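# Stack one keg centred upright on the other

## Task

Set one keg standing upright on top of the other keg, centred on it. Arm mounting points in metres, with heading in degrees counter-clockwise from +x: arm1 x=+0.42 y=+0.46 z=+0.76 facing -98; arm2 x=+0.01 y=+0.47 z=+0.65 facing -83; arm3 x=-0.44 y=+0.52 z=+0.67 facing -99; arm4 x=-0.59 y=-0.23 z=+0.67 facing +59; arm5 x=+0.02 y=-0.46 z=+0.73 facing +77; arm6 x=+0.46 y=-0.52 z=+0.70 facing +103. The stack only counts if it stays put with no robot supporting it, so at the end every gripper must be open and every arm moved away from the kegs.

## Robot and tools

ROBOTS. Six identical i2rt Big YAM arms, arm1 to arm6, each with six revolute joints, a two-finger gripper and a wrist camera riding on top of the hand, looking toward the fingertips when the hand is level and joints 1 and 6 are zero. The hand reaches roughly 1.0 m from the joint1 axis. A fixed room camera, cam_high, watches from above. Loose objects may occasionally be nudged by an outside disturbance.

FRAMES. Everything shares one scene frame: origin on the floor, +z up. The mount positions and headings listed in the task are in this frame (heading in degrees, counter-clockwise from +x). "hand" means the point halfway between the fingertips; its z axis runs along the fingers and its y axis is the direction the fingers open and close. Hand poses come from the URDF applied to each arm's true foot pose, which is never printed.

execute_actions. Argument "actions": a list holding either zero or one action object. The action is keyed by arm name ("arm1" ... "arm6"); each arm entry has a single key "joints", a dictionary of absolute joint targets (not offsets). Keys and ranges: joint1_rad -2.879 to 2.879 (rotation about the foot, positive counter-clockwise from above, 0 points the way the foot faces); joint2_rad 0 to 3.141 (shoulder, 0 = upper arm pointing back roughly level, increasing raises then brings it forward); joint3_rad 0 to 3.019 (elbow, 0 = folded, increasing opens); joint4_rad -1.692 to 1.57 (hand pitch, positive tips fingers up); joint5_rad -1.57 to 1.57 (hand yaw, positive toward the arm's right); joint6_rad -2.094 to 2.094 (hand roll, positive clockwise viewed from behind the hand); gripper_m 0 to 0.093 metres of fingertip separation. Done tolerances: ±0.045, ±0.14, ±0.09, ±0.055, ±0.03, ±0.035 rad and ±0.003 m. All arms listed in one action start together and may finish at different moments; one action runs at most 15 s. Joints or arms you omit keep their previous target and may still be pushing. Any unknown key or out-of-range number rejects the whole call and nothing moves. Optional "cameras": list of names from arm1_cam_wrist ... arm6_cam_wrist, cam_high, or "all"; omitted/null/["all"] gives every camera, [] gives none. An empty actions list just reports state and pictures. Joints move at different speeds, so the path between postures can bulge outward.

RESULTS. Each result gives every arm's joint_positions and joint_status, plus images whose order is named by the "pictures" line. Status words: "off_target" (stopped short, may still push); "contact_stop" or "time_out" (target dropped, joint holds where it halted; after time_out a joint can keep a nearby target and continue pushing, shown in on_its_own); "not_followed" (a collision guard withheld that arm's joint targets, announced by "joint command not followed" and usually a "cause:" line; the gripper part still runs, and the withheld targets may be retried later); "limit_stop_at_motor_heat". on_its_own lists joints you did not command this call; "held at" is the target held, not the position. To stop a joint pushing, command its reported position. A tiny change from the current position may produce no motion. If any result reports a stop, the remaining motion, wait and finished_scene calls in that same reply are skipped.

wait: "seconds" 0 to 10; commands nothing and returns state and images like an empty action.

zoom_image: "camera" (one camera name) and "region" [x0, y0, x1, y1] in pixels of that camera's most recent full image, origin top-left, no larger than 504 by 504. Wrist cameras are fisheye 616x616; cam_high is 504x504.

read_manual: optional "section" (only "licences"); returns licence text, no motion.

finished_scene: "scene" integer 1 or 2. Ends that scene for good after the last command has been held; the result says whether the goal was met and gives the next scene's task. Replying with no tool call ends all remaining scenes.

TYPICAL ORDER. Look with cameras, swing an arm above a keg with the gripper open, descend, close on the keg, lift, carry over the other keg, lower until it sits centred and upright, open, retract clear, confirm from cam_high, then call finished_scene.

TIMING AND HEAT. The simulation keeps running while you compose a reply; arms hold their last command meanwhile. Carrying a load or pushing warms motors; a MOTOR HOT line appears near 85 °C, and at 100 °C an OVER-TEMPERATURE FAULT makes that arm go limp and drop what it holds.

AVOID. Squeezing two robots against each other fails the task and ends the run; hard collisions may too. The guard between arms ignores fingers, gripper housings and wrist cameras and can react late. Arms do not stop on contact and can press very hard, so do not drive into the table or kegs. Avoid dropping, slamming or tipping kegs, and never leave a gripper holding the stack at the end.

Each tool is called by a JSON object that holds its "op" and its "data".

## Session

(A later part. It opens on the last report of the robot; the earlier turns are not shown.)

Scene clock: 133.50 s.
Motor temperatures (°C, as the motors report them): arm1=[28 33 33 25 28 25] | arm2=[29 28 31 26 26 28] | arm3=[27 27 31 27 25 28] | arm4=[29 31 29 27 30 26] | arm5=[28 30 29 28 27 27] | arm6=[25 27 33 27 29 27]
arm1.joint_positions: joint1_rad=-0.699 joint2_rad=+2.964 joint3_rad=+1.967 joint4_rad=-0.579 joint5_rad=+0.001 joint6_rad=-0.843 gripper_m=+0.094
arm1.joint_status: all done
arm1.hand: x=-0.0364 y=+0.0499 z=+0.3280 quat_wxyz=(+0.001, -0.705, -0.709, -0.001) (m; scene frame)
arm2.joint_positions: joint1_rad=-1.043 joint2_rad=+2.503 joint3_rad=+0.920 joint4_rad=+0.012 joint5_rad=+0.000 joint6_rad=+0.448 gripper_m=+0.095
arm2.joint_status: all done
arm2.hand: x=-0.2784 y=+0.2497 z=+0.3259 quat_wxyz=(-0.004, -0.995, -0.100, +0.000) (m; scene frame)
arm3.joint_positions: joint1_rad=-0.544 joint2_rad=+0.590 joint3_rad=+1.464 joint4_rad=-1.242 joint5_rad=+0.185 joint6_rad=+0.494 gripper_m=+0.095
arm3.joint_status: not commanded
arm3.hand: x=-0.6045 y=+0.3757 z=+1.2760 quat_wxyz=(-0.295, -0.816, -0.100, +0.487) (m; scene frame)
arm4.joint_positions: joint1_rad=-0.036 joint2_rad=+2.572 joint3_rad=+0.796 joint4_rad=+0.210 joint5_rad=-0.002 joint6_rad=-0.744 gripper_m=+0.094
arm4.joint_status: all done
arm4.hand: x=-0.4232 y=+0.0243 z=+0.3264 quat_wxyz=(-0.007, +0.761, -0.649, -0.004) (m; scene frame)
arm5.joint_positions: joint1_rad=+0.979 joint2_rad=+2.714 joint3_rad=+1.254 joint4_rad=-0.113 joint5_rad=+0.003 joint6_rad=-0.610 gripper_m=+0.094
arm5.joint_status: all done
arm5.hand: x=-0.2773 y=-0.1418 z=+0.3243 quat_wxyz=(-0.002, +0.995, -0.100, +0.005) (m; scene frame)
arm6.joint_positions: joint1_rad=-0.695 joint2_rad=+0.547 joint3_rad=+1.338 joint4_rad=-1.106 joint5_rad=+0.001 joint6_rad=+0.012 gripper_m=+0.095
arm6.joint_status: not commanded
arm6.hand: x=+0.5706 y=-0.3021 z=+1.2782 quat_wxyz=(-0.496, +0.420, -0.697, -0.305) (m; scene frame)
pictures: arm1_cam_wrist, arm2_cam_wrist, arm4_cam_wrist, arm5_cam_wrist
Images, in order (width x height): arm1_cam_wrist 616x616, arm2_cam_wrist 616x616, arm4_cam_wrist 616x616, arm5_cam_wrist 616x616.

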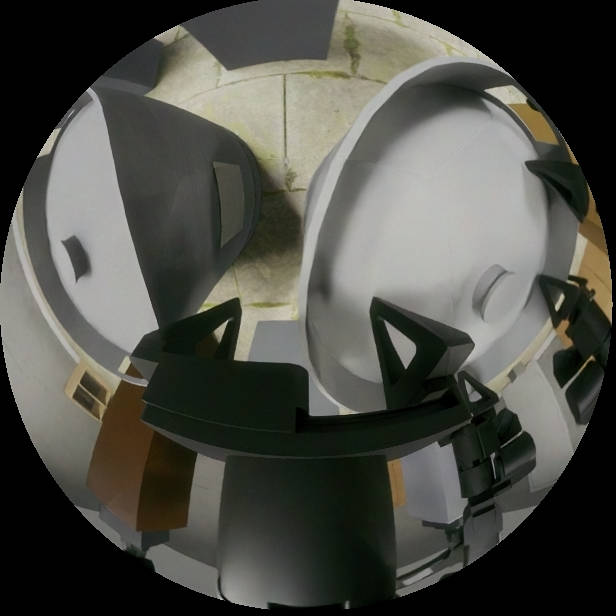

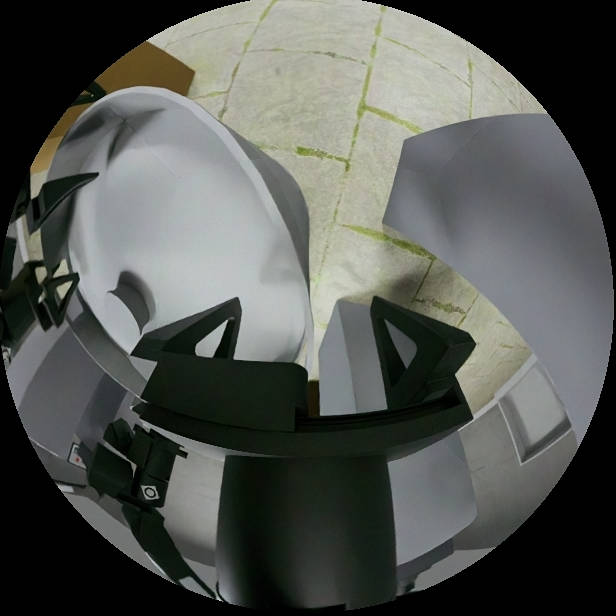

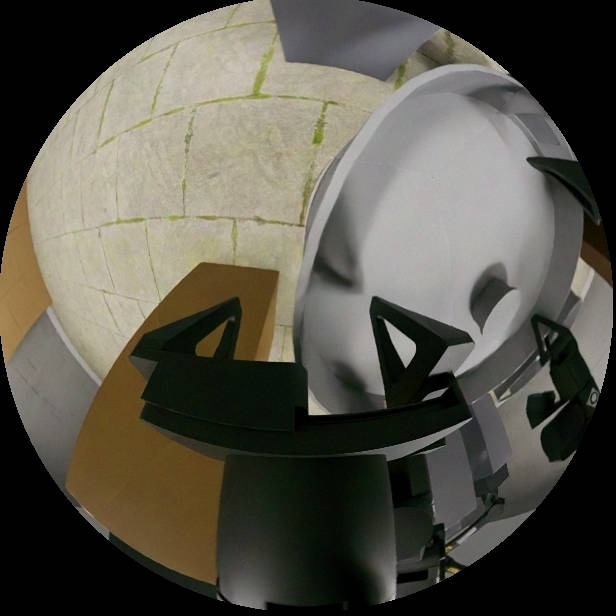

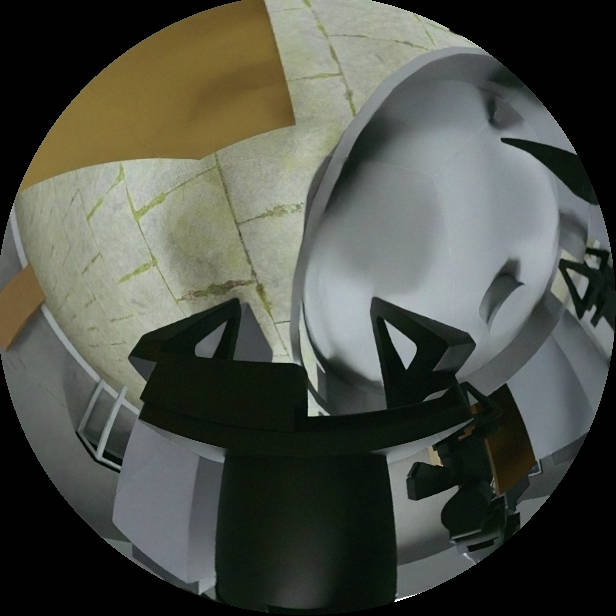

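{"op": "execute_actions", "data": {"actions": [{"arm1":{"joints":{"gripper_m":0}},"arm2":{"joints":{"gripper_m":0}},"arm4":{"joints":{"gripper_m":0}},"arm5":{"joints":{"gripper_m":0}}}], "cameras": ["arm1_cam_wrist","arm5_cam_wrist"]}}

{"op": "execute_actions", "data": {"actions": [{"arm1":{"joints":{"joint2_rad":2.83,"joint3_rad":1.87,"joint4_rad":-0.585}},"arm2":{"joints":{"joint2_rad":2.35,"joint3_rad":0.855,"joint4_rad":-0.07}},"arm4":{"joints":{"joint2_rad":2.41,"joint3_rad":0.72,"joint4_rad":0.13}},"arm5":{"joints":{"joint2_rad":2.58,"joint3_rad":1.17,"joint4_rad":-0.15}}}], "cameras": ["arm1_cam_wrist","arm5_cam_wrist","cam_high"]}}

Scene clock: 138.23 s.
Motor temperatures (°C, as the motors report them): arm1=[28 33 33 25 28 25] | arm2=[29 28 31 26 26 28] | arm3=[27 27 31 27 25 28] | arm4=[29 31 29 27 30 26] | arm5=[28 30 29 28 27 27] | arm6=[25 27 33 27 29 27]
arm1.joint_positions: joint1_rad=-0.698 joint2_rad=+2.964 joint3_rad=+1.967 joint4_rad=-0.580 joint5_rad=+0.003 joint6_rad=-0.891 gripper_m=+0.002
arm1.joint_status: all done
arm1.hand: x=-0.0360 y=+0.0501 z=+0.3280 quat_wxyz=(+0.002, -0.688, -0.726, -0.002) (m; scene frame)
arm2.joint_positions: joint1_rad=-1.043 joint2_rad=+2.503 joint3_rad=+0.920 joint4_rad=+0.009 joint5_rad=+0.007 joint6_rad=+0.405 gripper_m=+0.002
arm2.joint_status: all done
arm2.hand: x=-0.2783 y=+0.2513 z=+0.3257 quat_wxyz=(+0.000, -0.993, -0.121, +0.001) (m; scene frame)
arm3.joint_positions: joint1_rad=-0.544 joint2_rad=+0.590 joint3_rad=+1.464 joint4_rad=-1.242 joint5_rad=+0.185 joint6_rad=+0.494 gripper_m=+0.095
arm3.joint_status: not commanded
arm3.hand: x=-0.6045 y=+0.3757 z=+1.2760 quat_wxyz=(-0.295, -0.816, -0.100, +0.487) (m; scene frame)
arm4.joint_positions: joint1_rad=-0.030 joint2_rad=+2.574 joint3_rad=+0.789 joint4_rad=+0.219 joint5_rad=+0.000 joint6_rad=-0.748 gripper_m=+0.002
arm4.joint_status: all done
arm4.hand: x=-0.4262 y=+0.0224 z=+0.3263 quat_wxyz=(-0.007, +0.764, -0.645, -0.003) (m; scene frame)
arm5.joint_positions: joint1_rad=+0.984 joint2_rad=+2.715 joint3_rad=+1.252 joint4_rad=-0.117 joint5_rad=+0.002 joint6_rad=-0.642 gripper_m=+0.001
arm5.joint_status: all done
arm5.hand: x=-0.2772 y=-0.1455 z=+0.3239 quat_wxyz=(+0.000, +0.997, -0.082, +0.007) (m; scene frame)
arm6.joint_positions: joint1_rad=-0.695 joint2_rad=+0.547 joint3_rad=+1.338 joint4_rad=-1.106 joint5_rad=+0.001 joint6_rad=+0.012 gripper_m=+0.095
arm6.joint_status: not commanded
arm6.hand: x=+0.5706 y=-0.3021 z=+1.2782 quat_wxyz=(-0.496, +0.420, -0.697, -0.305) (m; scene frame)
pictures: arm1_cam_wrist, arm5_cam_wrist
Images, in order (width x height): arm1_cam_wrist 616x616, arm5_cam_wrist 616x616.

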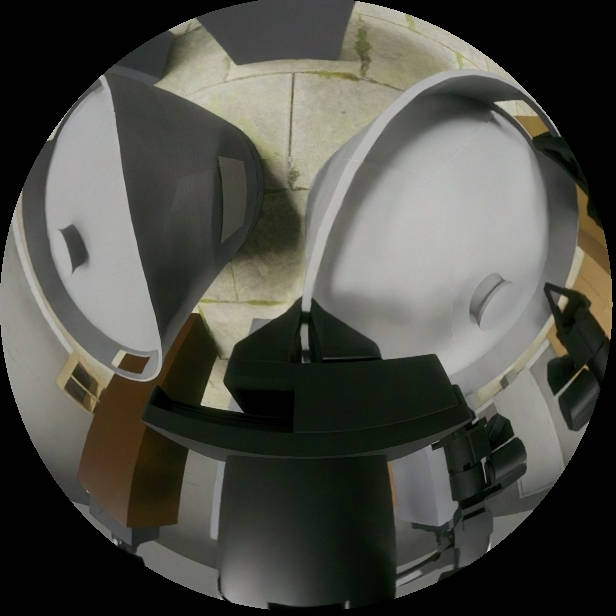

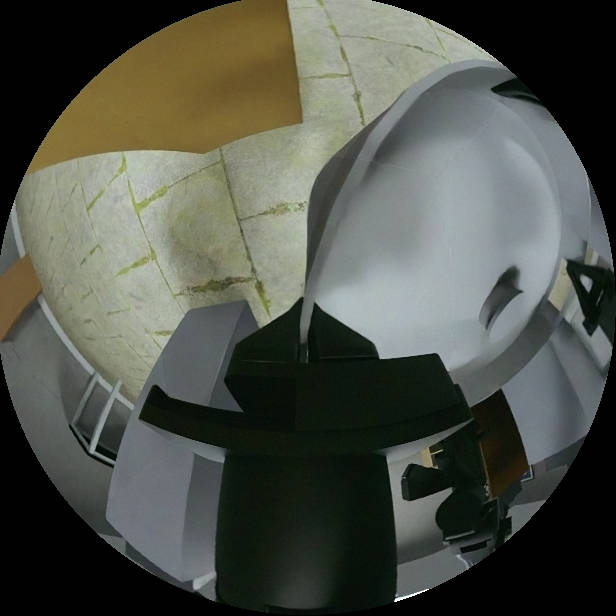

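Scene clock: 139.20 s.
Motor temperatures (°C, as the motors report them): arm1=[28 33 33 25 28 25] | arm2=[29 29 31 26 26 28] | arm3=[27 27 31 27 25 28] | arm4=[29 31 29 27 30 26] | arm5=[28 31 29 28 27 27] | arm6=[25 27 33 27 29 27]
arm1.joint_positions: joint1_rad=-0.690 joint2_rad=+2.929 joint3_rad=+1.890 joint4_rad=-0.535 joint5_rad=+0.007 joint6_rad=-0.884 gripper_m=+0.002
arm1.joint_status: all done
arm1.hand: x=-0.0234 y=+0.0555 z=+0.3332 quat_wxyz=(+0.003, -0.687, -0.726, -0.001) (m; scene frame)
arm2.joint_positions: joint1_rad=-1.038 joint2_rad=+2.465 joint3_rad=+0.881 joint4_rad=-0.029 joint5_rad=-0.001 joint6_rad=+0.408 gripper_m=+0.002
arm2.joint_status: all done
arm2.hand: x=-0.2636 y=+0.2587 z=+0.3389 quat_wxyz=(+0.007, -0.992, -0.123, -0.018) (m; scene frame)
arm3.joint_positions: joint1_rad=-0.544 joint2_rad=+0.590 joint3_rad=+1.464 joint4_rad=-1.242 joint5_rad=+0.185 joint6_rad=+0.494 gripper_m=+0.095
arm3.joint_status: not commanded
arm3.hand: x=-0.6045 y=+0.3757 z=+1.2760 quat_wxyz=(-0.295, -0.816, -0.100, +0.487) (m; scene frame)
arm4.joint_positions: joint1_rad=-0.046 joint2_rad=+2.509 joint3_rad=+0.787 joint4_rad=+0.154 joint5_rad=+0.008 joint6_rad=-0.754 gripper_m=+0.002
arm4.joint_status: all done
arm4.hand: x=-0.4140 y=+0.0297 z=+0.3449 quat_wxyz=(-0.007, +0.761, -0.649, +0.001) (m; scene frame)
arm5.joint_positions: joint1_rad=+0.956 joint2_rad=+2.676 joint3_rad=+1.213 joint4_rad=-0.116 joint5_rad=+0.007 joint6_rad=-0.662 gripper_m=+0.001
arm5.joint_status: all done
arm5.hand: x=-0.2652 y=-0.1390 z=+0.3384 quat_wxyz=(-0.002, +0.996, -0.086, +0.008) (m; scene frame)
arm6.joint_positions: joint1_rad=-0.695 joint2_rad=+0.547 joint3_rad=+1.338 joint4_rad=-1.106 joint5_rad=+0.001 joint6_rad=+0.012 gripper_m=+0.095
arm6.joint_status: not commanded
arm6.hand: x=+0.5706 y=-0.3021 z=+1.2782 quat_wxyz=(-0.496, +0.420, -0.697, -0.305) (m; scene frame)
pictures: arm1_cam_wrist, arm5_cam_wrist, cam_high
Images, in order (width x height): arm1_cam_wrist 616x616, arm5_cam_wrist 616x616, cam_high 504x504.

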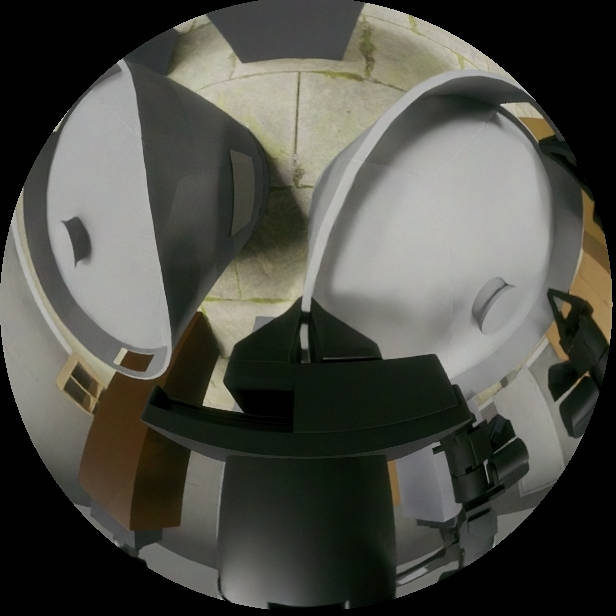

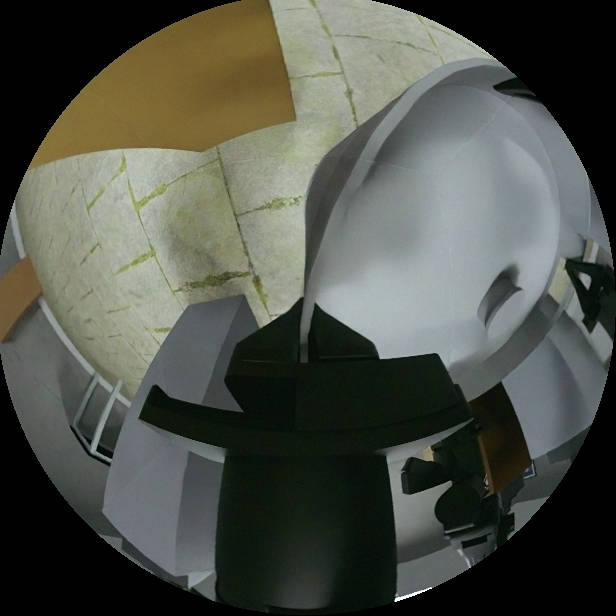

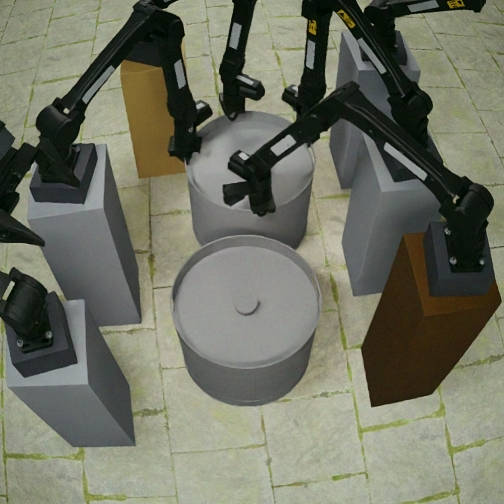

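{"op": "execute_actions", "data": {"actions": [{"arm1":{"joints":{"joint2_rad":2.58,"joint3_rad":1.83,"joint4_rad":-0.603}},"arm2":{"joints":{"joint2_rad":2.114,"joint3_rad":0.81,"joint4_rad":-0.147}},"arm4":{"joints":{"joint2_rad":2.2,"joint3_rad":0.644,"joint4_rad":0.045}},"arm5":{"joints":{"joint2_rad":2.345,"joint3_rad":1.11,"joint4_rad":-0.198}}}], "cameras": []}}

Scene clock: 148.27 s.
Motor temperatures (°C, as the motors report them): arm1=[28 36 32 25 28 25] | arm2=[29 30 31 26 26 28] | arm3=[27 27 32 27 25 28] | arm4=[29 32 30 27 30 26] | arm5=[28 32 29 28 27 27] | arm6=[25 27 33 27 29 27]
arm1.joint_positions: joint1_rad=-0.688 joint2_rad=+2.757 joint3_rad=+1.785 joint4_rad=-0.578 joint5_rad=+0.008 joint6_rad=-0.878 gripper_m=+0.002
arm1.joint_status: joint2_rad time_out (moved -0.172 of -0.349); the others done
arm1.on_its_own: joint2_rad reads +2.757 and still pushes toward +2.580 since a time_out
arm1.hand: x=-0.0371 y=+0.0423 z=+0.4122 quat_wxyz=(+0.005, -0.689, -0.725, +0.011) (m; scene frame)
arm2.joint_positions: joint1_rad=-1.037 joint2_rad=+2.238 joint3_rad=+0.803 joint4_rad=-0.140 joint5_rad=-0.007 joint6_rad=+0.415 gripper_m=+0.002
arm2.joint_status: all done
arm2.hand: x=-0.2751 y=+0.2489 z=+0.4134 quat_wxyz=(-0.005, -0.993, -0.119, -0.004) (m; scene frame)
arm3.joint_positions: joint1_rad=-0.544 joint2_rad=+0.590 joint3_rad=+1.464 joint4_rad=-1.242 joint5_rad=+0.185 joint6_rad=+0.494 gripper_m=+0.095
arm3.joint_status: not commanded
arm3.hand: x=-0.6045 y=+0.3757 z=+1.2760 quat_wxyz=(-0.295, -0.816, -0.100, +0.487) (m; scene frame)
arm4.joint_positions: joint1_rad=-0.032 joint2_rad=+2.261 joint3_rad=+0.647 joint4_rad=+0.047 joint5_rad=+0.000 joint6_rad=-0.739 gripper_m=+0.002
arm4.joint_status: all done
arm4.hand: x=-0.4247 y=+0.0228 z=+0.4203 quat_wxyz=(-0.007, +0.761, -0.649, -0.003) (m; scene frame)
arm5.joint_positions: joint1_rad=+0.984 joint2_rad=+2.469 joint3_rad=+1.091 joint4_rad=-0.194 joint5_rad=-0.001 joint6_rad=-0.633 gripper_m=+0.001
arm5.joint_status: all done
arm5.hand: x=-0.2780 y=-0.1461 z=+0.4166 quat_wxyz=(-0.001, +0.996, -0.086, +0.003) (m; scene frame)
arm6.joint_positions: joint1_rad=-0.695 joint2_rad=+0.547 joint3_rad=+1.338 joint4_rad=-1.106 joint5_rad=+0.001 joint6_rad=+0.012 gripper_m=+0.095
arm6.joint_status: not commanded
arm6.hand: x=+0.5706 y=-0.3021 z=+1.2782 quat_wxyz=(-0.496, +0.420, -0.697, -0.305) (m; scene frame)
pictures: none
No camera images: the call's "cameras" was empty. Leave "cameras" out to get every camera's image.

{"op": "execute_actions", "data": {"actions": [{"arm1":{"joints":{"joint2_rad":2.34,"joint3_rad":1.69,"joint4_rad":-0.694}},"arm2":{"joints":{"joint2_rad":1.782,"joint3_rad":0.77,"joint4_rad":-0.403}},"arm4":{"joints":{"joint2_rad":1.83,"joint3_rad":0.577,"joint4_rad":-0.243}},"arm5":{"joints":{"joint2_rad":2.072,"joint3_rad":1.018,"joint4_rad":-0.363}}}], "cameras": []}}

{"op": "execute_actions", "data": {"actions": [{"arm1":{"joints":{"joint2_rad":2.147,"joint3_rad":1.645,"joint4_rad":-0.833}},"arm2":{"joints":{"joint2_rad":1.504,"joint3_rad":0.822,"joint4_rad":-0.709}},"arm4":{"joints":{"joint2_rad":1.479,"joint3_rad":0.61,"joint4_rad":-0.61}},"arm5":{"joints":{"joint2_rad":1.817,"joint3_rad":1.0,"joint4_rad":-0.586}}}], "cameras": []}}

Scene clock: 155.90 s.
Motor temperatures (°C, as the motors report them): arm1=[28 38 34 25 28 25] | arm2=[29 31 31 26 26 28] | arm3=[27 27 32 27 25 28] | arm4=[29 32 30 27 30 26] | arm5=[28 33 30 28 27 27] | arm6=[25 27 33 27 29 27]
arm1.joint_positions: joint1_rad=-0.688 joint2_rad=+2.511 joint3_rad=+1.632 joint4_rad=-0.675 joint5_rad=+0.006 joint6_rad=-0.876 gripper_m=+0.002
arm1.joint_status: joint2_rad time_out (moved -0.247 of -0.417); the others done
arm1.on_its_own: joint2_rad reads +2.511 and still pushes toward +2.340 since a time_out
arm1.hand: x=-0.0343 y=+0.0442 z=+0.5233 quat_wxyz=(+0.004, -0.690, -0.724, +0.009) (m; scene frame)
arm2.joint_positions: joint1_rad=-1.034 joint2_rad=+1.905 joint3_rad=+0.738 joint4_rad=-0.406 joint5_rad=-0.005 joint6_rad=+0.418 gripper_m=+0.002
arm2.joint_status: all done
arm2.hand: x=-0.2744 y=+0.2493 z=+0.5206 quat_wxyz=(-0.005, -0.993, -0.119, -0.002) (m; scene frame)
arm3.joint_positions: joint1_rad=-0.544 joint2_rad=+0.590 joint3_rad=+1.464 joint4_rad=-1.242 joint5_rad=+0.185 joint6_rad=+0.494 gripper_m=+0.095
arm3.joint_status: not commanded
arm3.hand: x=-0.6045 y=+0.3757 z=+1.2760 quat_wxyz=(-0.295, -0.816, -0.100, +0.487) (m; scene frame)
arm4.joint_positions: joint1_rad=-0.033 joint2_rad=+1.878 joint3_rad=+0.564 joint4_rad=-0.238 joint5_rad=+0.002 joint6_rad=-0.739 gripper_m=+0.002
arm4.joint_status: all done
arm4.hand: x=-0.4227 y=+0.0240 z=+0.5241 quat_wxyz=(-0.014, +0.760, -0.649, -0.003) (m; scene frame)
arm5.joint_positions: joint1_rad=+0.976 joint2_rad=+2.189 joint3_rad=+0.980 joint4_rad=-0.360 joint5_rad=+0.002 joint6_rad=-0.640 gripper_m=+0.001
arm5.joint_status: all done
arm5.hand: x=-0.2746 y=-0.1449 z=+0.5205 quat_wxyz=(-0.003, +0.996, -0.087, +0.004) (m; scene frame)
arm6.joint_positions: joint1_rad=-0.695 joint2_rad=+0.547 joint3_rad=+1.338 joint4_rad=-1.106 joint5_rad=+0.001 joint6_rad=+0.012 gripper_m=+0.095
arm6.joint_status: not commanded
arm6.hand: x=+0.5706 y=-0.3021 z=+1.2782 quat_wxyz=(-0.496, +0.420, -0.697, -0.305) (m; scene frame)
pictures: none
No camera images: the call's "cameras" was empty. Leave "cameras" out to get every camera's image.

not run: a stop came earlier in this reply.

{"op": "execute_actions", "data": {"actions": [{"arm1":{"joints":{"joint2_rad":2.15,"joint3_rad":1.65,"joint4_rad":-0.84}},"arm2":{"joints":{"joint2_rad":1.504,"joint3_rad":0.822,"joint4_rad":-0.709}},"arm4":{"joints":{"joint2_rad":1.485,"joint3_rad":0.61,"joint4_rad":-0.61}},"arm5":{"joints":{"joint2_rad":1.82,"joint3_rad":1.005,"joint4_rad":-0.586}}}], "cameras": []}}

{"op": "execute_actions", "data": {"actions": [{"arm1":{"joints":{"joint2_rad":1.987,"joint3_rad":1.67,"joint4_rad":-1.015}},"arm2":{"joints":{"joint2_rad":1.301,"joint3_rad":0.945,"joint4_rad":-1.018}},"arm4":{"joints":{"joint2_rad":1.23,"joint3_rad":0.73,"joint4_rad":-0.972}},"arm5":{"joints":{"joint2_rad":1.605,"joint3_rad":1.065,"joint4_rad":-0.845}}}], "cameras": ["cam_high"]}}

Scene clock: 163.13 s.
Motor temperatures (°C, as the motors report them): arm1=[28 39 35 25 28 25] | arm2=[29 31 32 26 26 28] | arm3=[27 27 32 27 25 28] | arm4=[29 32 30 27 30 26] | arm5=[28 33 30 28 27 27] | arm6=[25 27 33 27 29 27]
arm1.joint_positions: joint1_rad=-0.686 joint2_rad=+2.314 joint3_rad=+1.579 joint4_rad=-0.828 joint5_rad=+0.005 joint6_rad=-0.867 gripper_m=+0.002
arm1.joint_status: joint2_rad time_out (moved -0.196 of -0.361); the others done
arm1.on_its_own: joint2_rad reads +2.314 and still pushes toward +2.150 since a time_out
arm1.hand: x=-0.0315 y=+0.0447 z=+0.6255 quat_wxyz=(+0.003, -0.692, -0.722, +0.004) (m; scene frame)
arm2.joint_positions: joint1_rad=-1.034 joint2_rad=+1.603 joint3_rad=+0.739 joint4_rad=-0.683 joint5_rad=-0.010 joint6_rad=+0.430 gripper_m=+0.002
arm2.joint_status: all done
arm2.hand: x=-0.2708 y=+0.2517 z=+0.6224 quat_wxyz=(-0.014, -0.993, -0.113, +0.008) (m; scene frame)
arm3.joint_positions: joint1_rad=-0.544 joint2_rad=+0.590 joint3_rad=+1.464 joint4_rad=-1.242 joint5_rad=+0.185 joint6_rad=+0.494 gripper_m=+0.095
arm3.joint_status: not commanded
arm3.hand: x=-0.6045 y=+0.3757 z=+1.2760 quat_wxyz=(-0.295, -0.816, -0.100, +0.487) (m; scene frame)
arm4.joint_positions: joint1_rad=-0.031 joint2_rad=+1.528 joint3_rad=+0.583 joint4_rad=-0.587 joint5_rad=+0.000 joint6_rad=-0.728 gripper_m=+0.002
arm4.joint_status: all done
arm4.hand: x=-0.4214 y=+0.0272 z=+0.6253 quat_wxyz=(-0.024, +0.757, -0.653, -0.006) (m; scene frame)
arm5.joint_positions: joint1_rad=+0.971 joint2_rad=+1.936 joint3_rad=+0.951 joint4_rad=-0.585 joint5_rad=+0.007 joint6_rad=-0.636 gripper_m=+0.001
arm5.joint_status: all done
arm5.hand: x=-0.2731 y=-0.1433 z=+0.6199 quat_wxyz=(-0.004, +0.996, -0.091, +0.005) (m; scene frame)
arm6.joint_positions: joint1_rad=-0.695 joint2_rad=+0.547 joint3_rad=+1.338 joint4_rad=-1.106 joint5_rad=+0.001 joint6_rad=+0.012 gripper_m=+0.095
arm6.joint_status: not commanded
arm6.hand: x=+0.5706 y=-0.3021 z=+1.2782 quat_wxyz=(-0.496, +0.420, -0.697, -0.305) (m; scene frame)
pictures: none
No camera images: the call's "cameras" was empty. Leave "cameras" out to get every camera's image.

not run: a stop came earlier in this reply.

{"op": "execute_actions", "data": {"actions": [{"arm1":{"joints":{"joint2_rad":1.99,"joint3_rad":1.68,"joint4_rad":-1.015}},"arm2":{"joints":{"joint2_rad":1.31,"joint3_rad":0.96,"joint4_rad":-1.03}},"arm4":{"joints":{"joint2_rad":1.235,"joint3_rad":0.73,"joint4_rad":-0.985}},"arm5":{"joints":{"joint2_rad":1.605,"joint3_rad":1.075,"joint4_rad":-0.85}}}], "cameras": ["cam_high","arm1_cam_wrist"]}}

Scene clock: 168.33 s.
Motor temperatures (°C, as the motors report them): arm1=[28 40 37 25 28 25] | arm2=[29 31 35 26 26 28] | arm3=[27 27 32 27 25 28] | arm4=[29 32 31 27 30 26] | arm5=[28 34 32 28 27 27] | arm6=[25 27 33 27 29 27]
arm1.joint_positions: joint1_rad=-0.685 joint2_rad=+2.145 joint3_rad=+1.579 joint4_rad=-0.987 joint5_rad=+0.000 joint6_rad=-0.870 gripper_m=+0.002
arm1.joint_status: joint2_rad time_out (moved -0.169 of -0.324); joint3_rad time_out (moved +0.000 of +0.101); the others done
arm1.on_its_own: joint2_rad reads +2.145 and still pushes toward +1.990 since a time_out; joint3_rad reads +1.579 and still pushes toward +1.680 since a time_out
arm1.hand: x=-0.0287 y=+0.0448 z=+0.7250 quat_wxyz=(+0.001, -0.690, -0.723, +0.010) (m; scene frame)
arm2.joint_positions: joint1_rad=-1.029 joint2_rad=+1.417 joint3_rad=+0.853 joint4_rad=-0.985 joint5_rad=-0.017 joint6_rad=+0.430 gripper_m=+0.002
arm2.joint_status: joint3_rad time_out (moved +0.114 of +0.221); the others done
arm2.on_its_own: joint3_rad reads +0.853 and still pushes toward +0.960 since a time_out
arm2.hand: x=-0.2717 y=+0.2478 z=+0.7172 quat_wxyz=(-0.016, -0.993, -0.116, +0.005) (m; scene frame)
arm3.joint_positions: joint1_rad=-0.544 joint2_rad=+0.590 joint3_rad=+1.464 joint4_rad=-1.242 joint5_rad=+0.185 joint6_rad=+0.494 gripper_m=+0.095
arm3.joint_status: not commanded
arm3.hand: x=-0.6045 y=+0.3757 z=+1.2760 quat_wxyz=(-0.295, -0.816, -0.100, +0.487) (m; scene frame)
arm4.joint_positions: joint1_rad=-0.037 joint2_rad=+1.279 joint3_rad=+0.682 joint4_rad=-0.934 joint5_rad=+0.013 joint6_rad=-0.738 gripper_m=+0.002
arm4.joint_status: all done
arm4.hand: x=-0.4199 y=+0.0210 z=+0.7211 quat_wxyz=(-0.026, +0.758, -0.651, +0.001) (m; scene frame)
arm5.joint_positions: joint1_rad=+0.969 joint2_rad=+1.706 joint3_rad=+0.968 joint4_rad=-0.825 joint5_rad=+0.012 joint6_rad=-0.645 gripper_m=+0.001
arm5.joint_status: joint3_rad time_out (moved +0.017 of +0.124); the others done
arm5.on_its_own: joint3_rad reads +0.968 and still pushes toward +1.075 since a time_out
arm5.hand: x=-0.2677 y=-0.1473 z=+0.7181 quat_wxyz=(-0.009, +0.996, -0.088, +0.004) (m; scene frame)
arm6.joint_positions: joint1_rad=-0.695 joint2_rad=+0.547 joint3_rad=+1.338 joint4_rad=-1.106 joint5_rad=+0.001 joint6_rad=+0.012 gripper_m=+0.095
arm6.joint_status: not commanded
arm6.hand: x=+0.5706 y=-0.3021 z=+1.2782 quat_wxyz=(-0.496, +0.420, -0.697, -0.305) (m; scene frame)
pictures: arm1_cam_wrist, cam_high
Images, in order (width x height): arm1_cam_wrist 616x616, cam_high 504x504.

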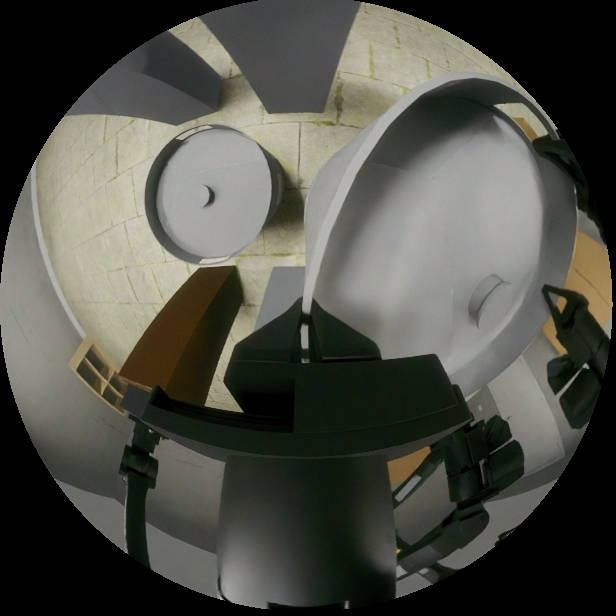

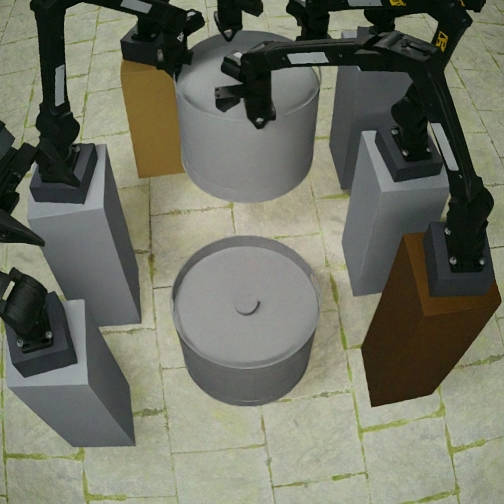

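{"op": "execute_actions", "data": {"actions": [{"arm1":{"joints":{"joint1_rad":-0.53,"joint2_rad":1.858,"joint3_rad":1.401,"joint4_rad":-0.884,"joint6_rad":-0.7}},"arm2":{"joints":{"joint1_rad":-0.738,"joint2_rad":1.131,"joint3_rad":0.78,"joint4_rad":-1.036,"joint6_rad":0.73}},"arm4":{"joints":{"joint1_rad":-0.33,"joint2_rad":1.412,"joint3_rad":0.922,"joint4_rad":-0.969,"joint6_rad":-1.045}},"arm5":{"joints":{"joint1_rad":0.745,"joint2_rad":1.458,"joint3_rad":0.842,"joint4_rad":-0.786,"joint6_rad":-0.87}}}], "cameras": ["cam_high"]}}

Scene clock: 177.80 s.
Motor temperatures (°C, as the motors report them): arm1=[28 40 41 25 28 25] | arm2=[29 31 40 26 26 28] | arm3=[27 27 32 27 25 28] | arm4=[29 31 34 27 30 26] | arm5=[28 33 35 28 27 27] | arm6=[25 27 33 27 29 27]
arm1.joint_positions: joint1_rad=-0.516 joint2_rad=+2.004 joint3_rad=+1.322 joint4_rad=-0.880 joint5_rad=+0.004 joint6_rad=-0.706 gripper_m=+0.002
arm1.joint_status: joint2_rad time_out (moved -0.141 of -0.287); the others done
arm1.on_its_own: joint2_rad reads +2.004 and still pushes toward +1.858 since a time_out
arm1.hand: x=+0.0892 y=+0.0314 z=+0.7230 quat_wxyz=(+0.002, -0.689, -0.725, +0.006) (m; scene frame)
arm2.joint_positions: joint1_rad=-0.734 joint2_rad=+1.251 joint3_rad=+0.693 joint4_rad=-1.025 joint5_rad=-0.004 joint6_rad=+0.723 gripper_m=+0.002
arm2.joint_status: all done
arm2.hand: x=-0.1556 y=+0.2349 z=+0.7152 quat_wxyz=(+0.000, -0.993, -0.117, -0.006) (m; scene frame)
arm3.joint_positions: joint1_rad=-0.544 joint2_rad=+0.590 joint3_rad=+1.464 joint4_rad=-1.242 joint5_rad=+0.185 joint6_rad=+0.494 gripper_m=+0.095
arm3.joint_status: not commanded
arm3.hand: x=-0.6045 y=+0.3757 z=+1.2760 quat_wxyz=(-0.295, -0.816, -0.100, +0.487) (m; scene frame)
arm4.joint_positions: joint1_rad=-0.330 joint2_rad=+1.470 joint3_rad=+0.859 joint4_rad=-0.923 joint5_rad=+0.008 joint6_rad=-1.035 gripper_m=+0.002
arm4.joint_status: all done
arm4.hand: x=-0.3019 y=+0.0060 z=+0.7180 quat_wxyz=(-0.022, +0.760, -0.650, +0.004) (m; scene frame)
arm5.joint_positions: joint1_rad=+0.739 joint2_rad=+1.567 joint3_rad=+0.750 joint4_rad=-0.777 joint5_rad=+0.007 joint6_rad=-0.882 gripper_m=+0.001
arm5.joint_status: joint3_rad off_target (ended at +0.750, target +0.842); the others done
arm5.hand: x=-0.1494 y=-0.1603 z=+0.7102 quat_wxyz=(+0.006, +0.996, -0.085, +0.012) (m; scene frame)
arm6.joint_positions: joint1_rad=-0.695 joint2_rad=+0.547 joint3_rad=+1.338 joint4_rad=-1.106 joint5_rad=+0.001 joint6_rad=+0.012 gripper_m=+0.095
arm6.joint_status: not commanded
arm6.hand: x=+0.5706 y=-0.3021 z=+1.2782 quat_wxyz=(-0.496, +0.420, -0.697, -0.305) (m; scene frame)
pictures: cam_high
Images, in order (width x height): cam_high 504x504.

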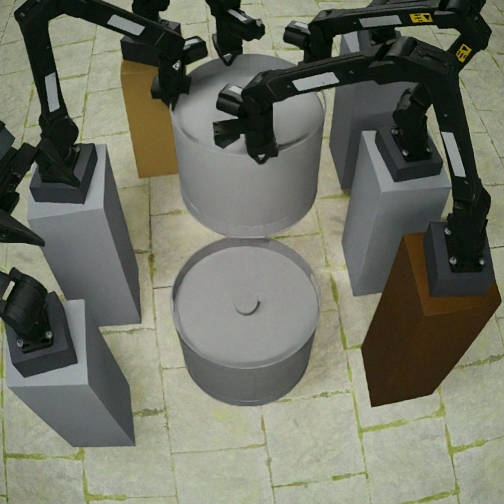

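{"op": "execute_actions", "data": {"actions": [{"arm1":{"joints":{"joint1_rad":-0.318,"joint2_rad":1.762,"joint3_rad":1.212,"joint4_rad":-0.808,"joint6_rad":-0.49}},"arm2":{"joints":{"joint1_rad":-0.297,"joint2_rad":1.015,"joint3_rad":0.70,"joint4_rad":-1.066,"joint6_rad":1.175}},"arm4":{"joints":{"joint1_rad":-0.52,"joint2_rad":1.61,"joint3_rad":1.205,"joint4_rad":-1.03,"joint6_rad":-1.236}},"arm5":{"joints":{"joint1_rad":0.406,"joint2_rad":1.32,"joint3_rad":0.71,"joint4_rad":-0.769,"joint6_rad":-1.21}}}], "cameras": []}}

{"op": "execute_actions", "data": {"actions": [{"arm1":{"joints":{"joint1_rad":-0.067,"joint2_rad":1.715,"joint3_rad":1.12,"joint4_rad":-0.772,"joint6_rad":-0.24}},"arm2":{"joints":{"joint1_rad":0.169,"joint2_rad":1.075,"joint3_rad":0.745,"joint4_rad":-1.048,"joint6_rad":1.64}},"arm4":{"joints":{"joint1_rad":-0.644,"joint2_rad":1.83,"joint3_rad":1.552,"joint4_rad":-1.14,"joint6_rad":-1.359}},"arm5":{"joints":{"joint1_rad":-0.008,"joint2_rad":1.3,"joint3_rad":0.685,"joint4_rad":-0.77,"joint6_rad":-1.625}}}], "cameras": ["cam_high"]}}

Scene clock: 188.93 s.
Motor temperatures (°C, as the motors report them): arm1=[28 39 42 25 28 25] | arm2=[29 30 42 26 26 28] | arm3=[27 27 32 27 25 28] | arm4=[29 32 36 27 30 26] | arm5=[28 33 36 28 27 27] | arm6=[25 27 33 27 29 27]
arm1.joint_positions: joint1_rad=-0.302 joint2_rad=+1.890 joint3_rad=+1.140 joint4_rad=-0.809 joint5_rad=+0.001 joint6_rad=-0.490 gripper_m=+0.002
arm1.joint_status: all done
arm1.hand: x=+0.2114 y=+0.0189 z=+0.7267 quat_wxyz=(-0.002, -0.689, -0.724, +0.007) (m; scene frame)
arm2.joint_positions: joint1_rad=-0.300 joint2_rad=+1.125 joint3_rad=+0.610 joint4_rad=-1.055 joint5_rad=+0.000 joint6_rad=+1.156 gripper_m=+0.002
arm2.joint_status: joint3_rad time_out (moved -0.083 of +0.007); the others done
arm2.on_its_own: joint3_rad reads +0.610 and still pushes toward +0.700 since a time_out
arm2.hand: x=-0.0357 y=+0.2222 z=+0.7197 quat_wxyz=(-0.004, -0.993, -0.117, +0.000) (m; scene frame)
arm3.joint_positions: joint1_rad=-0.544 joint2_rad=+0.590 joint3_rad=+1.464 joint4_rad=-1.242 joint5_rad=+0.185 joint6_rad=+0.494 gripper_m=+0.095
arm3.joint_status: not commanded
arm3.hand: x=-0.6045 y=+0.3757 z=+1.2760 quat_wxyz=(-0.295, -0.816, -0.100, +0.487) (m; scene frame)
arm4.joint_positions: joint1_rad=-0.517 joint2_rad=+1.675 joint3_rad=+1.136 joint4_rad=-0.996 joint5_rad=+0.010 joint6_rad=-1.221 gripper_m=+0.002
arm4.joint_status: all done
arm4.hand: x=-0.1816 y=-0.0076 z=+0.7271 quat_wxyz=(-0.020, +0.759, -0.650, +0.008) (m; scene frame)
arm5.joint_positions: joint1_rad=+0.399 joint2_rad=+1.431 joint3_rad=+0.615 joint4_rad=-0.772 joint5_rad=+0.014 joint6_rad=-1.222 gripper_m=+0.001
arm5.joint_status: joint3_rad time_out (moved -0.136 of -0.040); the others done
arm5.on_its_own: joint3_rad reads +0.615 and still pushes toward +0.710 since a time_out
arm5.hand: x=-0.0295 y=-0.1706 z=+0.7165 quat_wxyz=(+0.005, +0.996, -0.085, +0.012) (m; scene frame)
arm6.joint_positions: joint1_rad=-0.695 joint2_rad=+0.547 joint3_rad=+1.338 joint4_rad=-1.106 joint5_rad=+0.001 joint6_rad=+0.012 gripper_m=+0.095
arm6.joint_status: not commanded
arm6.hand: x=+0.5706 y=-0.3021 z=+1.2782 quat_wxyz=(-0.496, +0.420, -0.697, -0.305) (m; scene frame)
pictures: none
No camera images: the call's "cameras" was empty. Leave "cameras" out to get every camera's image.

not run: a stop came earlier in this reply.

{"op": "execute_actions", "data": {"actions": [{"arm1":{"joints":{"joint1_rad":-0.067,"joint2_rad":1.718,"joint3_rad":1.117,"joint4_rad":-0.772,"joint6_rad":-0.24}},"arm2":{"joints":{"joint1_rad":0.169,"joint2_rad":1.07,"joint3_rad":0.745,"joint4_rad":-1.048,"joint6_rad":1.64}},"arm4":{"joints":{"joint1_rad":-0.644,"joint2_rad":1.845,"joint3_rad":1.552,"joint4_rad":-1.14,"joint6_rad":-1.359}},"arm5":{"joints":{"joint1_rad":-0.008,"joint2_rad":1.29,"joint3_rad":0.685,"joint4_rad":-0.76,"joint6_rad":-1.625}}}], "cameras": ["cam_high"]}}

Scene clock: 194.37 s.
Motor temperatures (°C, as the motors report them): arm1=[28 39 41 25 28 25] | arm2=[29 30 44 26 26 28] | arm3=[27 27 32 27 25 28] | arm4=[29 32 37 27 30 26] | arm5=[28 33 37 28 27 27] | arm6=[25 27 33 27 29 27]
arm1.joint_positions: joint1_rad=-0.055 joint2_rad=+1.834 joint3_rad=+1.044 joint4_rad=-0.772 joint5_rad=+0.000 joint6_rad=-0.241 gripper_m=+0.002
arm1.joint_status: all done
arm1.hand: x=+0.3314 y=+0.0117 z=+0.7250 quat_wxyz=(-0.002, -0.690, -0.723, +0.004) (m; scene frame)
arm2.joint_positions: joint1_rad=+0.158 joint2_rad=+1.148 joint3_rad=+0.611 joint4_rad=-1.002 joint5_rad=+0.002 joint6_rad=+1.621 gripper_m=+0.002
arm2.joint_status: joint3_rad time_out (moved +0.001 of +0.135); the others done
arm2.on_its_own: joint3_rad reads +0.611 and still pushes toward +0.723 since a time_out
arm2.hand: x=+0.0816 y=+0.2161 z=+0.7148 quat_wxyz=(-0.019, -0.993, -0.114, -0.001) (m; scene frame)
arm3.joint_positions: joint1_rad=-0.544 joint2_rad=+0.590 joint3_rad=+1.464 joint4_rad=-1.242 joint5_rad=+0.185 joint6_rad=+0.494 gripper_m=+0.095
arm3.joint_status: not commanded
arm3.hand: x=-0.6045 y=+0.3757 z=+1.2760 quat_wxyz=(-0.295, -0.816, -0.100, +0.487) (m; scene frame)
arm4.joint_positions: joint1_rad=-0.630 joint2_rad=+1.911 joint3_rad=+1.482 joint4_rad=-1.108 joint5_rad=+0.013 joint6_rad=-1.329 gripper_m=+0.002
arm4.joint_status: all done
arm4.hand: x=-0.0644 y=-0.0163 z=+0.7291 quat_wxyz=(-0.017, +0.758, -0.652, +0.011) (m; scene frame)
arm5.joint_positions: joint1_rad=-0.010 joint2_rad=+1.403 joint3_rad=+0.587 joint4_rad=-0.740 joint5_rad=+0.008 joint6_rad=-1.627 gripper_m=+0.001
arm5.joint_status: joint3_rad time_out (moved -0.027 of +0.070); the others done
arm5.on_its_own: joint3_rad reads +0.587 and still pushes toward +0.685 since a time_out
arm5.hand: x=+0.0880 y=-0.1769 z=+0.7175 quat_wxyz=(-0.008, +0.996, -0.086, +0.008) (m; scene frame)
arm6.joint_positions: joint1_rad=-0.695 joint2_rad=+0.547 joint3_rad=+1.338 joint4_rad=-1.106 joint5_rad=+0.001 joint6_rad=+0.012 gripper_m=+0.095
arm6.joint_status: not commanded
arm6.hand: x=+0.5706 y=-0.3021 z=+1.2782 quat_wxyz=(-0.496, +0.420, -0.697, -0.305) (m; scene frame)
pictures: cam_high
Images, in order (width x height): cam_high 504x504.

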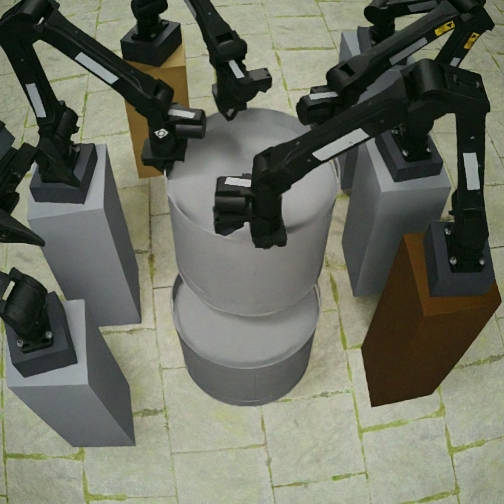

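{"op": "execute_actions", "data": {"actions": [{"arm1":{"joints":{"joint1_rad":0.196,"joint2_rad":1.728,"joint3_rad":1.132,"joint4_rad":-0.777,"joint6_rad":0.025}},"arm2":{"joints":{"joint1_rad":0.52,"joint2_rad":1.245,"joint3_rad":0.915,"joint4_rad":-1.025,"joint6_rad":1.99}},"arm4":{"joints":{"joint1_rad":-0.735,"joint2_rad":2.135,"joint3_rad":2.03,"joint4_rad":-1.335,"joint6_rad":-1.444}},"arm5":{"joints":{"joint1_rad":-0.385,"joint2_rad":1.385,"joint3_rad":0.795,"joint4_rad":-0.776,"joint6_rad":-2.0}}}], "cameras": ["arm1_cam_wrist","arm2_cam_wrist","arm4_cam_wrist","arm5_cam_wrist","cam_high"]}}

Scene clock: 200.27 s.
Motor temperatures (°C, as the motors report them): arm1=[28 38 42 25 28 25] | arm2=[29 30 46 26 26 28] | arm3=[27 27 32 27 25 28] | arm4=[29 33 39 27 30 26] | arm5=[28 33 38 28 27 27] | arm6=[25 27 33 27 29 27]
arm1.joint_positions: joint1_rad=+0.211 joint2_rad=+1.837 joint3_rad=+1.046 joint4_rad=-0.761 joint5_rad=+0.001 joint6_rad=+0.023 gripper_m=+0.002
arm1.joint_status: all done
arm1.hand: x=+0.4523 y=+0.0012 z=+0.7239 quat_wxyz=(-0.006, -0.690, -0.724, +0.007) (m; scene frame)
arm2.joint_positions: joint1_rad=+0.503 joint2_rad=+1.353 joint3_rad=+0.773 joint4_rad=-0.987 joint5_rad=+0.013 joint6_rad=+1.961 gripper_m=+0.002
arm2.joint_status: joint3_rad time_out (moved +0.163 of +0.304); the others done
arm2.on_its_own: joint3_rad reads +0.773 and still pushes toward +0.886 since a time_out
arm2.hand: x=+0.1986 y=+0.2035 z=+0.7124 quat_wxyz=(-0.008, -0.993, -0.116, +0.005) (m; scene frame)
arm3.joint_positions: joint1_rad=-0.544 joint2_rad=+0.590 joint3_rad=+1.464 joint4_rad=-1.242 joint5_rad=+0.185 joint6_rad=+0.494 gripper_m=+0.095
arm3.joint_status: not commanded
arm3.hand: x=-0.6045 y=+0.3757 z=+1.2760 quat_wxyz=(-0.295, -0.816, -0.100, +0.487) (m; scene frame)
arm4.joint_positions: joint1_rad=-0.716 joint2_rad=+2.186 joint3_rad=+1.947 joint4_rad=-1.305 joint5_rad=+0.016 joint6_rad=-1.418 gripper_m=+0.002
arm4.joint_status: all done
arm4.hand: x=+0.0531 y=-0.0310 z=+0.7337 quat_wxyz=(-0.012, +0.759, -0.651, +0.011) (m; scene frame)
arm5.joint_positions: joint1_rad=-0.383 joint2_rad=+1.481 joint3_rad=+0.682 joint4_rad=-0.738 joint5_rad=-0.001 joint6_rad=-2.005 gripper_m=+0.001
arm5.joint_status: joint3_rad time_out (moved +0.094 of +0.208); the others done
arm5.on_its_own: joint3_rad reads +0.682 and still pushes toward +0.794 since a time_out
arm5.hand: x=+0.2073 y=-0.1881 z=+0.7213 quat_wxyz=(-0.017, +0.996, -0.084, +0.011) (m; scene frame)
arm6.joint_positions: joint1_rad=-0.695 joint2_rad=+0.547 joint3_rad=+1.338 joint4_rad=-1.106 joint5_rad=+0.001 joint6_rad=+0.012 gripper_m=+0.095
arm6.joint_status: not commanded
arm6.hand: x=+0.5706 y=-0.3021 z=+1.2782 quat_wxyz=(-0.496, +0.420, -0.697, -0.305) (m; scene frame)
pictures: arm1_cam_wrist, arm2_cam_wrist, arm4_cam_wrist, arm5_cam_wrist, cam_high
Images, in order (width x height): arm1_cam_wrist 616x616, arm2_cam_wrist 616x616, arm4_cam_wrist 616x616, arm5_cam_wrist 616x616, cam_high 504x504.

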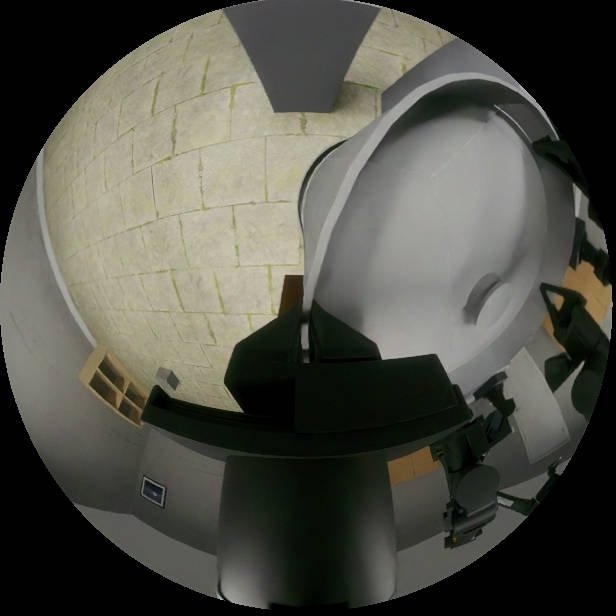

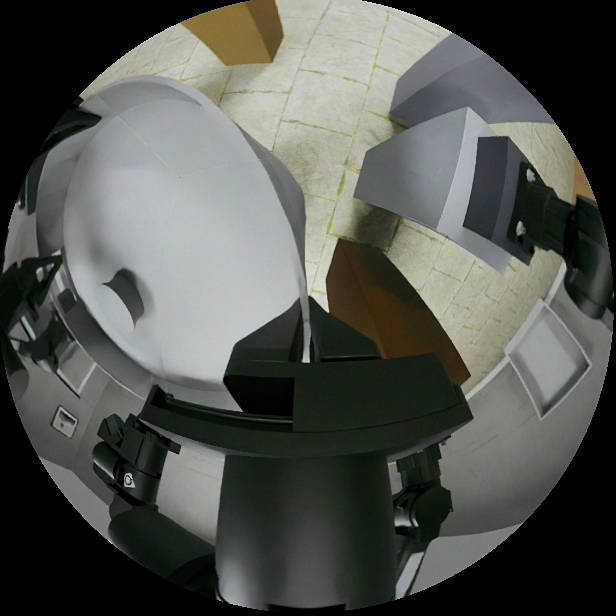

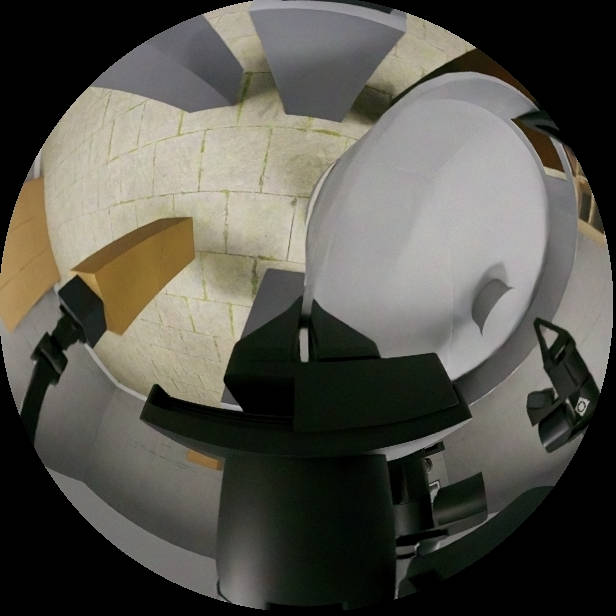

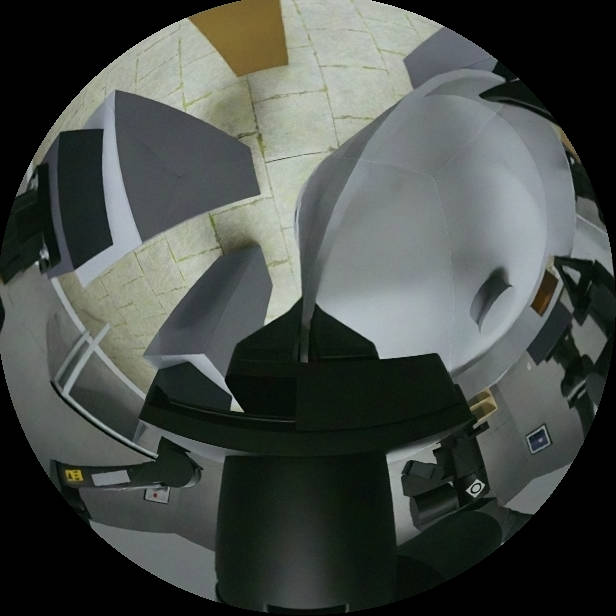

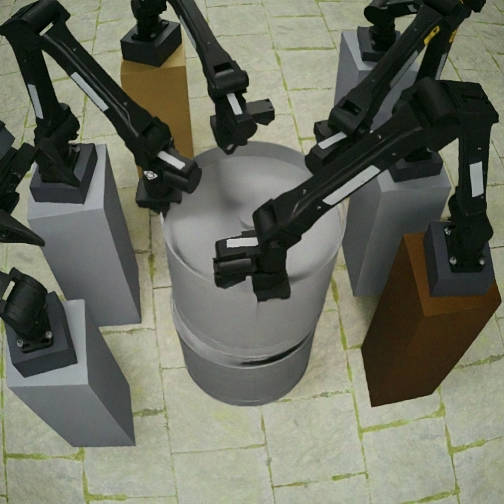

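{"op": "zoom_image", "data": {"camera": "arm1_cam_wrist", "region": [270, 110, 390, 280]}}

{"op": "zoom_image", "data": {"camera": "arm5_cam_wrist", "region": [270, 110, 390, 280]}}

{"op": "zoom_image", "data": {"camera": "cam_high", "region": [150, 270, 350, 420]}}

Region (270, 110, 390, 280) of arm1_cam_wrist's 616x616 image, scaled by 2.965, with more detail than that image has; it fills the left 356 columns of this view, and the rest is white.

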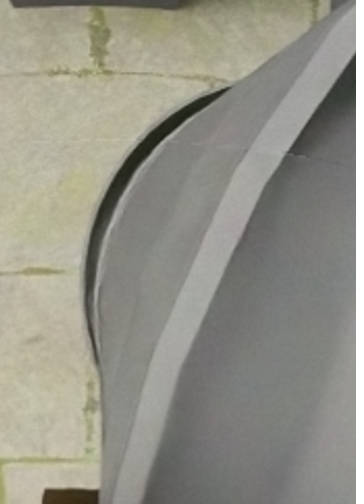

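Region (270, 110, 390, 280) of arm5_cam_wrist's 616x616 image, scaled by 2.965, with more detail than that image has; it fills the left 356 columns of this view, and the rest is white.

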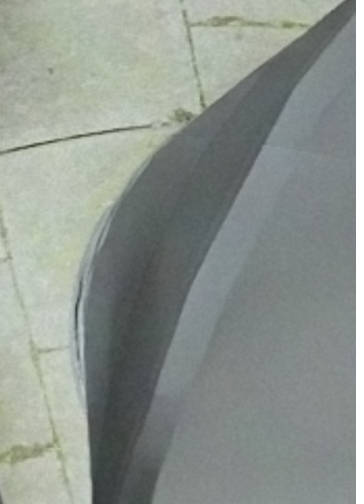

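Region (150, 270, 350, 420) of cam_high's 504x504 image, scaled by 2.520, with more detail than that image has; it fills the top 378 rows of this view, and the rest is white.

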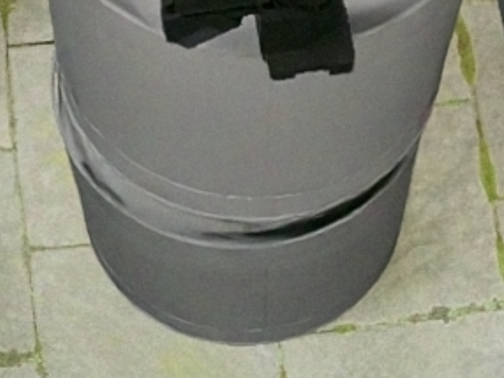

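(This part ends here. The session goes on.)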